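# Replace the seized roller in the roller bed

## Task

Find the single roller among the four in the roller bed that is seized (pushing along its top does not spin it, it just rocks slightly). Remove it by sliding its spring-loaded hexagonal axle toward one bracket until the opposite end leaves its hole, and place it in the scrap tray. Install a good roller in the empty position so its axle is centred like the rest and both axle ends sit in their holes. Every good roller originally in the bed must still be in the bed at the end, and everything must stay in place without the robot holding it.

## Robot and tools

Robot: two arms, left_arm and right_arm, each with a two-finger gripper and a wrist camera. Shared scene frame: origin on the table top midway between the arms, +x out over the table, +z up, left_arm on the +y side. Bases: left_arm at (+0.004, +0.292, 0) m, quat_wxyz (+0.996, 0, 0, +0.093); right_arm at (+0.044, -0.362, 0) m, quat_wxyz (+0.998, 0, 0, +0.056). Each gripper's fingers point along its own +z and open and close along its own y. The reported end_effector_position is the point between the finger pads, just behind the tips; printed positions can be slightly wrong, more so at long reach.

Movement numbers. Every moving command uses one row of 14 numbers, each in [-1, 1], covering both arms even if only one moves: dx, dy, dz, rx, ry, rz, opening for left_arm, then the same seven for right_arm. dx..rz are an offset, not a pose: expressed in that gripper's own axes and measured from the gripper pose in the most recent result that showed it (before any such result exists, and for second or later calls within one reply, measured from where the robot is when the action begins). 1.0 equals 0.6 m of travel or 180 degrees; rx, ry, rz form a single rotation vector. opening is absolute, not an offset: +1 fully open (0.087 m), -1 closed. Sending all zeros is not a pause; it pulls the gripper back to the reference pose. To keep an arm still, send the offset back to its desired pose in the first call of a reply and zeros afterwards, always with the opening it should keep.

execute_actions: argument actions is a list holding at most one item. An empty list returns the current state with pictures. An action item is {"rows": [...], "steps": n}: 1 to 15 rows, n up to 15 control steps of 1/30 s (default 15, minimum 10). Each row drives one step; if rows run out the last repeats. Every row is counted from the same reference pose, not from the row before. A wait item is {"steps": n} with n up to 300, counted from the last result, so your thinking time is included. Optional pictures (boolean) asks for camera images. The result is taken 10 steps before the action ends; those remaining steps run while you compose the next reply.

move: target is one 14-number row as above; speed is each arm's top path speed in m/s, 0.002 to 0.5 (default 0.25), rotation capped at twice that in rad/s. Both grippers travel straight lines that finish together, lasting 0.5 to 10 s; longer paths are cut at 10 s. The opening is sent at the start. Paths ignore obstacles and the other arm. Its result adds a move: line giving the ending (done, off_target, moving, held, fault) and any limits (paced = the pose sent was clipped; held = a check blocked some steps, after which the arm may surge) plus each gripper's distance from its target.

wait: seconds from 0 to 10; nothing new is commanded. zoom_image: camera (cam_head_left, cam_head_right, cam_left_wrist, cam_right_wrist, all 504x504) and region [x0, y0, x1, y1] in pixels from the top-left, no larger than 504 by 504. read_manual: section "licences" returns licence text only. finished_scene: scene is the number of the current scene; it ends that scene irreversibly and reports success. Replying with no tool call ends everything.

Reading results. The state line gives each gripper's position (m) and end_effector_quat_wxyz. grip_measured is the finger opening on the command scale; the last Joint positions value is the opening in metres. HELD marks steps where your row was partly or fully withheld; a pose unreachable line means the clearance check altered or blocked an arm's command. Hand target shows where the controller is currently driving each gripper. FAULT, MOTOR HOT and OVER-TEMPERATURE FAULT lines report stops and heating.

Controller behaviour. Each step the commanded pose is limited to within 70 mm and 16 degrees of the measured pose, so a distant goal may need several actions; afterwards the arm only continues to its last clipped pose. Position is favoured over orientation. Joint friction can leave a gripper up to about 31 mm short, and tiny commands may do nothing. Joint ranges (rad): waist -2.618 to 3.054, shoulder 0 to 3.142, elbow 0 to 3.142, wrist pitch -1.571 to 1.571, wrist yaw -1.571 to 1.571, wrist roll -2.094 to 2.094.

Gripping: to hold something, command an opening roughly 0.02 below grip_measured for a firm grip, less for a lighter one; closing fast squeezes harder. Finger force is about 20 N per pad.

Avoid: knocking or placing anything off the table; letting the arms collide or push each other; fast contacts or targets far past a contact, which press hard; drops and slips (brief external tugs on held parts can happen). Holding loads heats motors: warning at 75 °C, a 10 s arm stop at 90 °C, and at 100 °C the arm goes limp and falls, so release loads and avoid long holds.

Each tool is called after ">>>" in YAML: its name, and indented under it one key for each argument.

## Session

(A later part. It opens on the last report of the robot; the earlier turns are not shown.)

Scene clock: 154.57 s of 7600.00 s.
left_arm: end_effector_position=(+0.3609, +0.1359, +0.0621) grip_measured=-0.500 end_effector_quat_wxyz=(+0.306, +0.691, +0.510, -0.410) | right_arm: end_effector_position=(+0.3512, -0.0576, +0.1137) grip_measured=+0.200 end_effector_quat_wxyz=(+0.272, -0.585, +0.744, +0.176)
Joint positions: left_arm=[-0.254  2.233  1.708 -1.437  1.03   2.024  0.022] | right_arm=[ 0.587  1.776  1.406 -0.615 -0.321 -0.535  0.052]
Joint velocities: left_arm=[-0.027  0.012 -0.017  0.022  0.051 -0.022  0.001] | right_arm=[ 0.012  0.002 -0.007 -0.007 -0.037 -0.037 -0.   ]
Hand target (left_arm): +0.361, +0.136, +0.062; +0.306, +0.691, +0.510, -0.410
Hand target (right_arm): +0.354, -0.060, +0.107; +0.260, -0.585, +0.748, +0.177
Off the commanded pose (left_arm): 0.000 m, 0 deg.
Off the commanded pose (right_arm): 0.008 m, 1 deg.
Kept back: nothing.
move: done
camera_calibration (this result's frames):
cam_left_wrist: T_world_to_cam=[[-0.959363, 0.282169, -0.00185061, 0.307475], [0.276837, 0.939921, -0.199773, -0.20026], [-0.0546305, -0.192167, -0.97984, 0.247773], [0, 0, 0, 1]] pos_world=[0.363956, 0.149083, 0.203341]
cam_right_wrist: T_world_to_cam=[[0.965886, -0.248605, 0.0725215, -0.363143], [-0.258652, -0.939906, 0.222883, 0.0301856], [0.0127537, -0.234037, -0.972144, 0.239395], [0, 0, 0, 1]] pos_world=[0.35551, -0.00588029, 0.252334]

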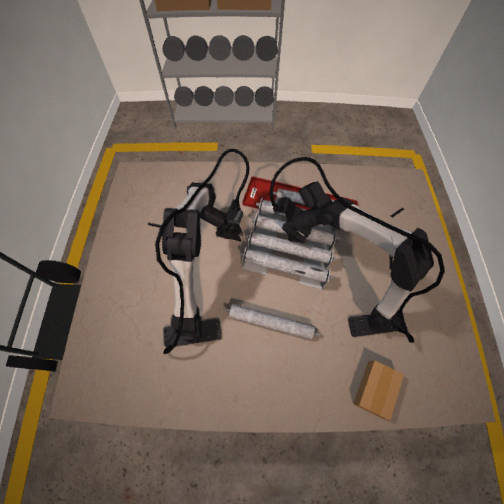

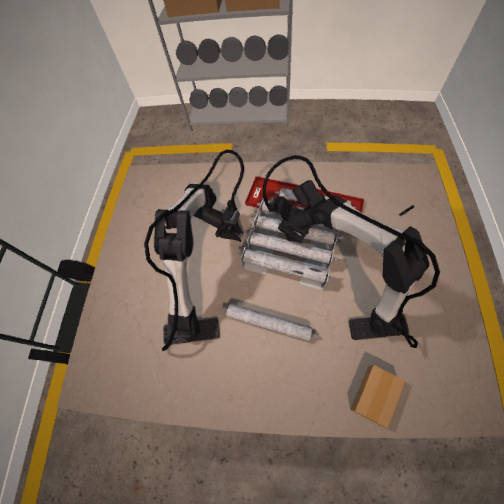

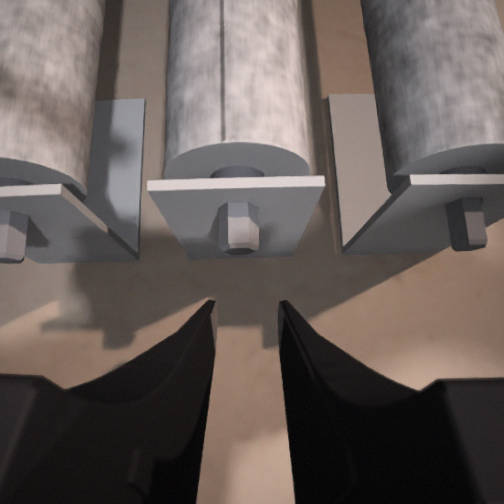

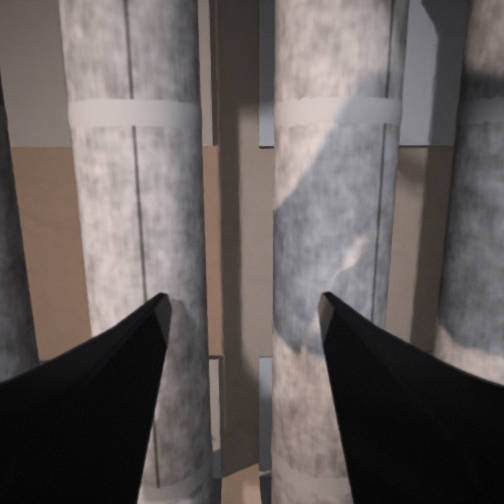

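>>> move:
  target: [0,0,0,0,0,0,-0.5,-0.008,0.085,-0.022,0,0,0,-1]
  speed: 0.08

>>> execute_actions:
  actions:
    - {"rows":[[0,0,0,0,0,0,-0.5,0.008,0,0.011,0,0,0,-1],[0,0,0,0,0,0,-0.5,0.016,0,0.021,0,0,0,-1],[0,0,0,0,0,0,-0.5,0.024,0,0.032,0,0,0,-1],[0,0,0,0,0,0,-0.5,0.03,0,0.04,0,0,0,-1],[0,0,0,0,0,0,-0.5,0.03,0,0.04,0,0,0,-1],[0,0,0,0,0,0,-0.5,0.03,0,0.04,0,0,0,-1],[0,0,0,0,0,0,-0.5,0.03,-0.008,0.04,0,0,0,-1],[0,0,0,0,0,0,-0.5,0.03,-0.016,0.04,0,0,0,-1],[0,0,0,0,0,0,-0.5,0.03,-0.024,0.04,0,0,0,-1],[0,0,0,0,0,0,-0.5,0.03,-0.032,0.04,0,0,0,-1],[0,0,0,0,0,0,-0.5,0.03,-0.04,0.04,0,0,0,-1],[0,0,0,0,0,0,-0.5,0.03,-0.048,0.04,0,0,0,-1],[0,0,0,0,0,0,-0.5,0.03,-0.056,0.04,0,0,0,-1],[0,0,0,0,0,0,-0.5,0.03,-0.064,0.04,0,0,0,-1]],"steps":15}

>>> wait:
  seconds: 0.4

Scene clock: 156.60 s of 7600.00 s.
left_arm: end_effector_position=(+0.3609, +0.1359, +0.0621) grip_measured=-0.500 end_effector_quat_wxyz=(+0.306, +0.691, +0.510, -0.410) | right_arm: end_effector_position=(+0.3060, -0.0470, +0.1261) grip_measured=-1.000 end_effector_quat_wxyz=(+0.274, -0.585, +0.743, +0.178)
Joint positions: left_arm=[-0.254  2.233  1.708 -1.437  1.03   2.024  0.022] | right_arm=[ 0.696  1.664  1.32  -0.608 -0.262 -0.441  0.   ]
Joint velocities: left_arm=[ 0.007  0.002  0.007  0.007 -0.051 -0.022 -0.001] | right_arm=[ 0.002  0.002  0.002 -0.007  0.022  0.037  0.   ]
Hand target (left_arm): +0.361, +0.136, +0.062; +0.306, +0.691, +0.510, -0.410
Hand target (right_arm): +0.301, -0.049, +0.124; +0.272, -0.585, +0.743, +0.176
Off the commanded pose (left_arm): 0.000 m, 0 deg.
Off the commanded pose (right_arm): 0.006 m, 0 deg.
Kept back: nothing.
move: done
camera_calibration (this result's frames):
cam_left_wrist: T_world_to_cam=[[-0.959363, 0.282169, -0.00185061, 0.307475], [0.276837, 0.939921, -0.199773, -0.20026], [-0.0546305, -0.192167, -0.97984, 0.247773], [0, 0, 0, 1]] pos_world=[0.363956, 0.149083, 0.203341]
cam_right_wrist: T_world_to_cam=[[0.966132, -0.247612, 0.0726479, -0.317783], [-0.257647, -0.94132, 0.218025, 0.0259955], [0.0143992, -0.229359, -0.973235, 0.25432], [0, 0, 0, 1]] pos_world=[0.310056, 0.00411391, 0.264932]

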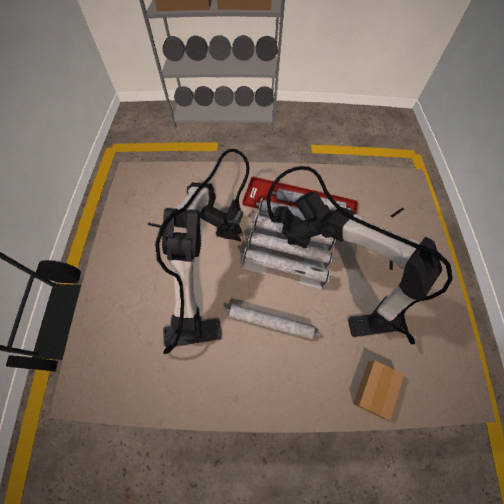

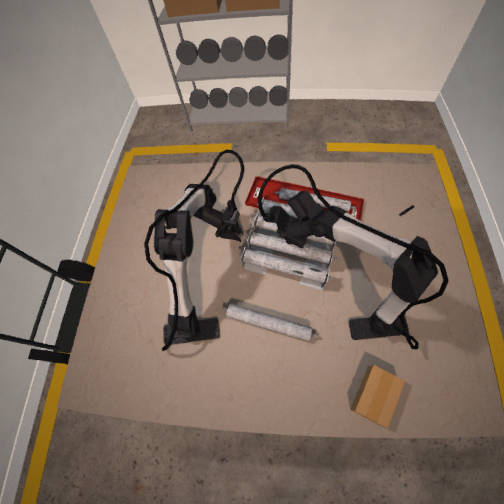

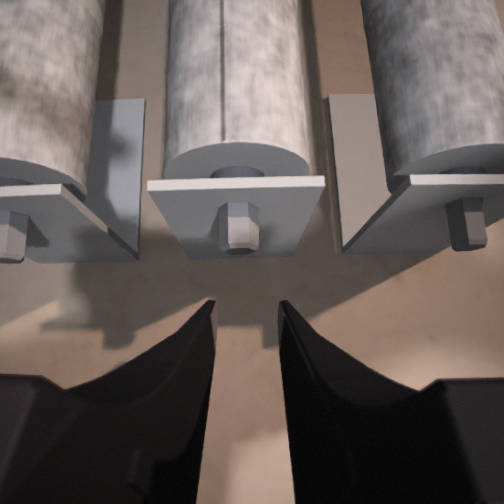

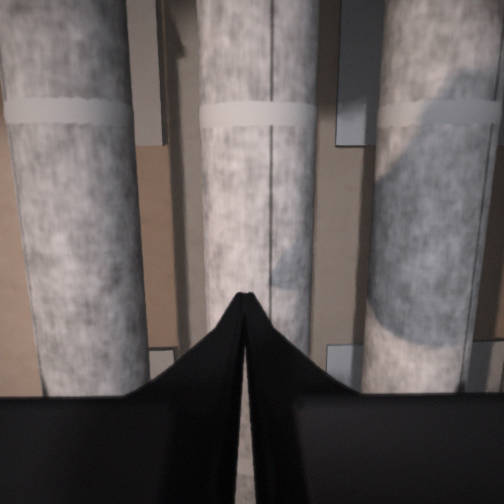

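Scene clock: 156.77 s of 7600.00 s.
left_arm: end_effector_position=(+0.3609, +0.1359, +0.0621) grip_measured=-0.500 end_effector_quat_wxyz=(+0.306, +0.691, +0.510, -0.410) | right_arm: end_effector_position=(+0.3073, -0.0456, +0.1163) grip_measured=-1.000 end_effector_quat_wxyz=(+0.281, -0.584, +0.740, +0.179)
Joint positions: left_arm=[-0.254  2.233  1.708 -1.437  1.03   2.024  0.022] | right_arm=[ 0.696  1.664  1.274 -0.547 -0.262 -0.441  0.   ]
Joint velocities: left_arm=[ 0.002 -0.002  0.007  0.007 -0.022  0.007  0.   ] | right_arm=[ 0.012 -0.007 -0.457  0.242  0.007 -0.022  0.   ]
Steps of this call (steps 1 to 5: the first 5 steps of this action). Readings (end_effector_position):
1: left_arm (+0.3609, +0.1359, +0.0621) | right_arm (+0.3062, -0.0467, +0.1261)
2: left_arm (+0.3609, +0.1359, +0.0621) | right_arm (+0.3070, -0.0459, +0.1254)
4: left_arm (+0.3609, +0.1359, +0.0621) | right_arm (+0.3080, -0.0448, +0.1204)
5: the state above

Scene clock: 157.50 s of 7600.00 s.
left_arm: end_effector_position=(+0.3609, +0.1359, +0.0621) grip_measured=-0.500 end_effector_quat_wxyz=(+0.306, +0.691, +0.510, -0.410) | right_arm: end_effector_position=(+0.3415, -0.0580, +0.1018) grip_measured=-1.000 end_effector_quat_wxyz=(+0.280, -0.582, +0.743, +0.177)
Joint positions: left_arm=[-0.254  2.233  1.708 -1.437  1.03   2.024  0.022] | right_arm=[ 0.604  1.739  1.306 -0.527 -0.31  -0.513  0.   ]
Joint velocities: left_arm=[-0.012 -0.002 -0.007 -0.022 -0.022 -0.007 -0.001] | right_arm=[-0.007 -0.017 -0.017  0.037  0.007 -0.007  0.   ]
Hand target (left_arm): +0.361, +0.136, +0.062; +0.306, +0.691, +0.510, -0.410
Hand target (right_arm): +0.343, -0.057, +0.098; +0.274, -0.584, +0.743, +0.178
Off the commanded pose (left_arm): 0.000 m, 0 deg.
Off the commanded pose (right_arm): 0.005 m, 1 deg.
Kept back: nothing.
Steps of this call (steps 1 to 10: the last 10 steps of your previous action; steps 11 to 22: nothing new was sent). Readings (end_effector_position):
1: left_arm (+0.3609, +0.1359, +0.0621) | right_arm (+0.3059, -0.0471, +0.1120)
2: left_arm (+0.3609, +0.1359, +0.0621) | right_arm (+0.3052, -0.0474, +0.1096)
4: left_arm (+0.3609, +0.1359, +0.0621) | right_arm (+0.3068, -0.0465, +0.1099)
8: left_arm (+0.3609, +0.1359, +0.0621) | right_arm (+0.3202, -0.0493, +0.1107)
22: the state above
camera_calibration (this result's frames):
cam_left_wrist: T_world_to_cam=[[-0.959363, 0.282169, -0.00185061, 0.307475], [0.276837, 0.939921, -0.199773, -0.20026], [-0.0546305, -0.192167, -0.97984, 0.247773], [0, 0, 0, 1]] pos_world=[0.363956, 0.149083, 0.203341]
cam_right_wrist: T_world_to_cam=[[0.963443, -0.255592, 0.080309, -0.353429], [-0.266969, -0.941032, 0.207814, 0.0343199], [0.0224576, -0.221657, -0.974866, 0.225488], [0, 0, 0, 1]] pos_world=[0.344607, -0.00805654, 0.241072]

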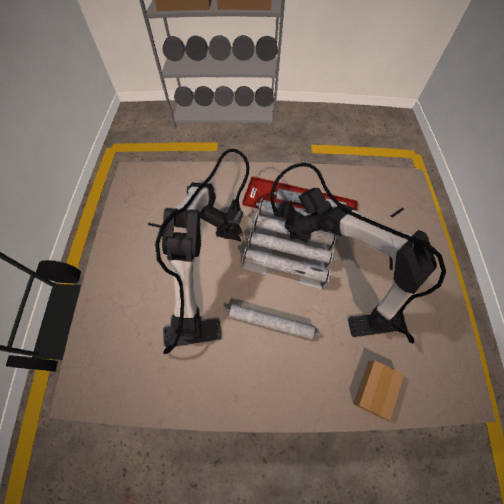

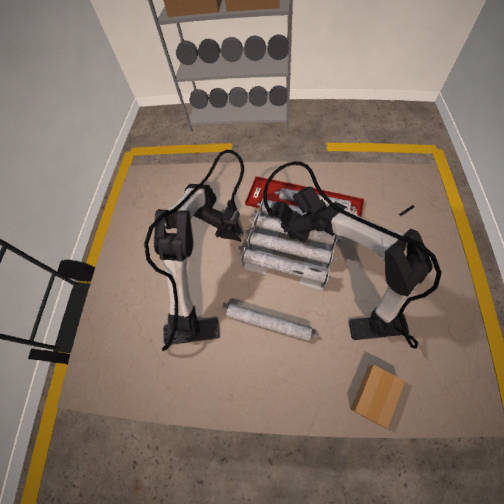

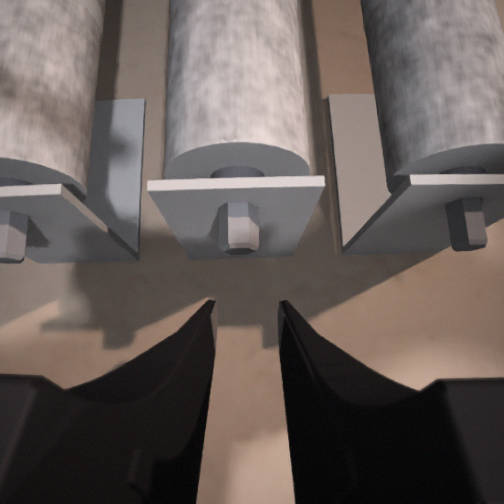

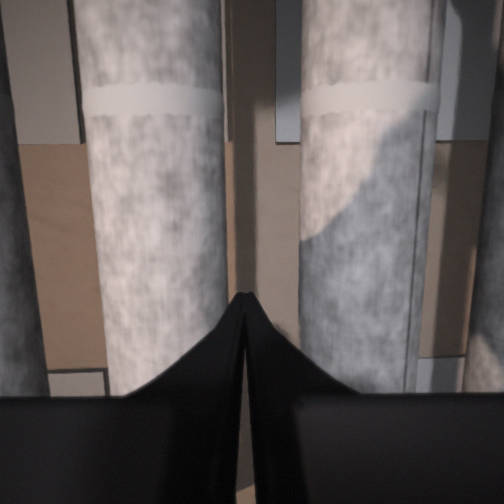

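It spins. Retreat.

>>> move:
  target: [-0.03,0,-0.06,0,0,0,-0.5,-0.03,0,-0.12,0,0,0,-1]
  speed: 0.15

>>> zoom_image:
  camera: "cam_head_right"
  region: [230, 170, 370, 300]

Scene clock: 158.90 s of 7600.00 s.
left_arm: end_effector_position=(+0.3632, +0.1560, +0.0805) grip_measured=-0.500 end_effector_quat_wxyz=(+0.303, +0.681, +0.524, -0.412) | right_arm: end_effector_position=(+0.3276, -0.0841, +0.1631) grip_measured=-1.000 end_effector_quat_wxyz=(+0.278, -0.584, +0.743, +0.176)
Joint positions: left_arm=[-0.204  2.233  1.778 -1.56   1.013  2.061  0.022] | right_arm=[ 0.572  1.624  1.426 -0.777 -0.328 -0.546  0.   ]
Joint velocities: left_arm=[-0.002 -0.007  0.007 -0.022 -0.022  0.007 -0.   ] | right_arm=[ 0.007  0.012 -0.012 -0.037  0.007 -0.007  0.   ]
Hand target (left_arm): +0.367, +0.158, +0.094; +0.312, +0.690, +0.519, -0.397
Hand target (right_arm): +0.329, -0.087, +0.168; +0.280, -0.582, +0.743, +0.177
Off the commanded pose (left_arm): 0.015 m, 2 deg.
Off the commanded pose (right_arm): 0.007 m, 0 deg.
joint sent to its limit (left arm) — the command would take joint 4 (wrist pitch) past its lower limit, so that joint was sent only as far as its limit.
Kept back: nothing.
move: off_target (left_arm)
camera_calibration (this result's frames):
cam_left_wrist: T_world_to_cam=[[-0.966217, 0.2568, 0.0218714, 0.308534], [0.247616, 0.94849, -0.197617, -0.206991], [-0.0714929, -0.185525, -0.980035, 0.274843], [0, 0, 0, 1]] pos_world=[0.369014, 0.168088, 0.221703]
cam_right_wrist: T_world_to_cam=[[0.964539, -0.251733, 0.0793463, -0.351457], [-0.26311, -0.94087, 0.213394, -0.00890548], [0.0209363, -0.226704, -0.973739, 0.279694], [0, 0, 0, 1]] pos_world=[0.330795, -0.0334445, 0.302136]

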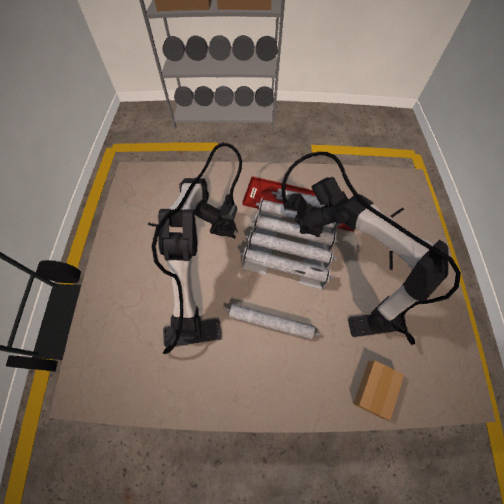

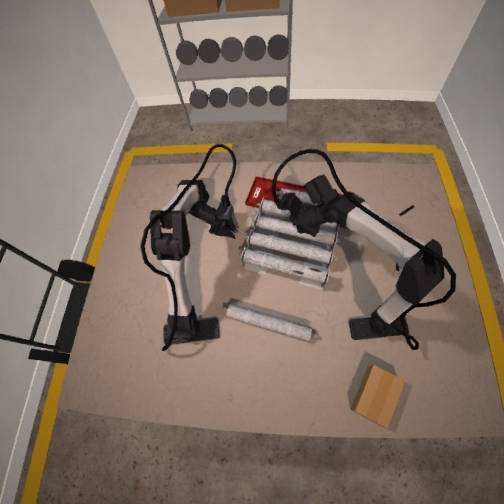

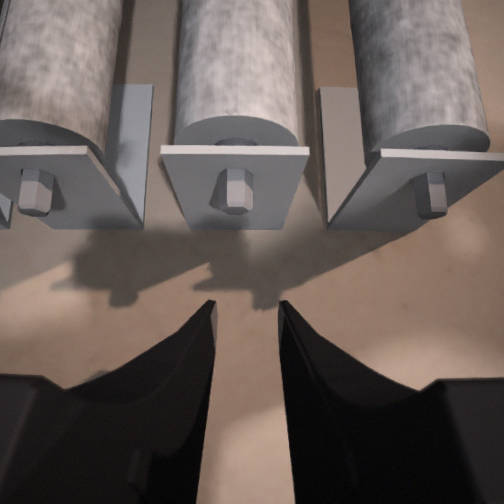

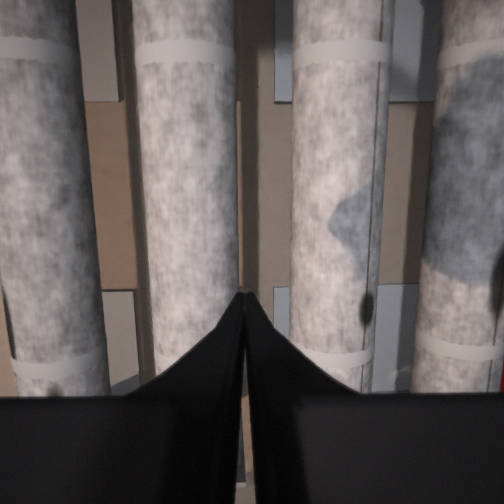

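Region (230, 170, 370, 300) of cam_head_right's 504x504 image, scaled by 3.600, with more detail than that image has; it fills the top 468 rows of this view, and the rest is white.

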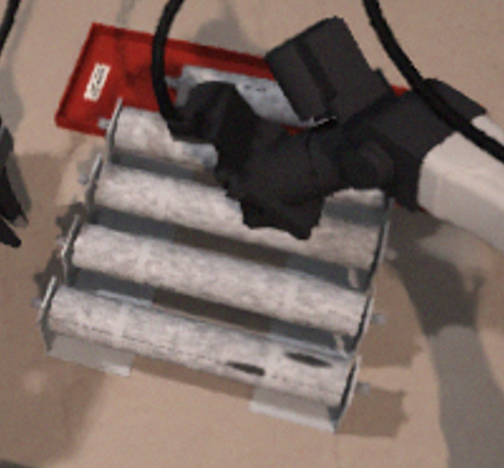

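>>> finished_scene:
  scene: 2

The scene is finished: the task was done.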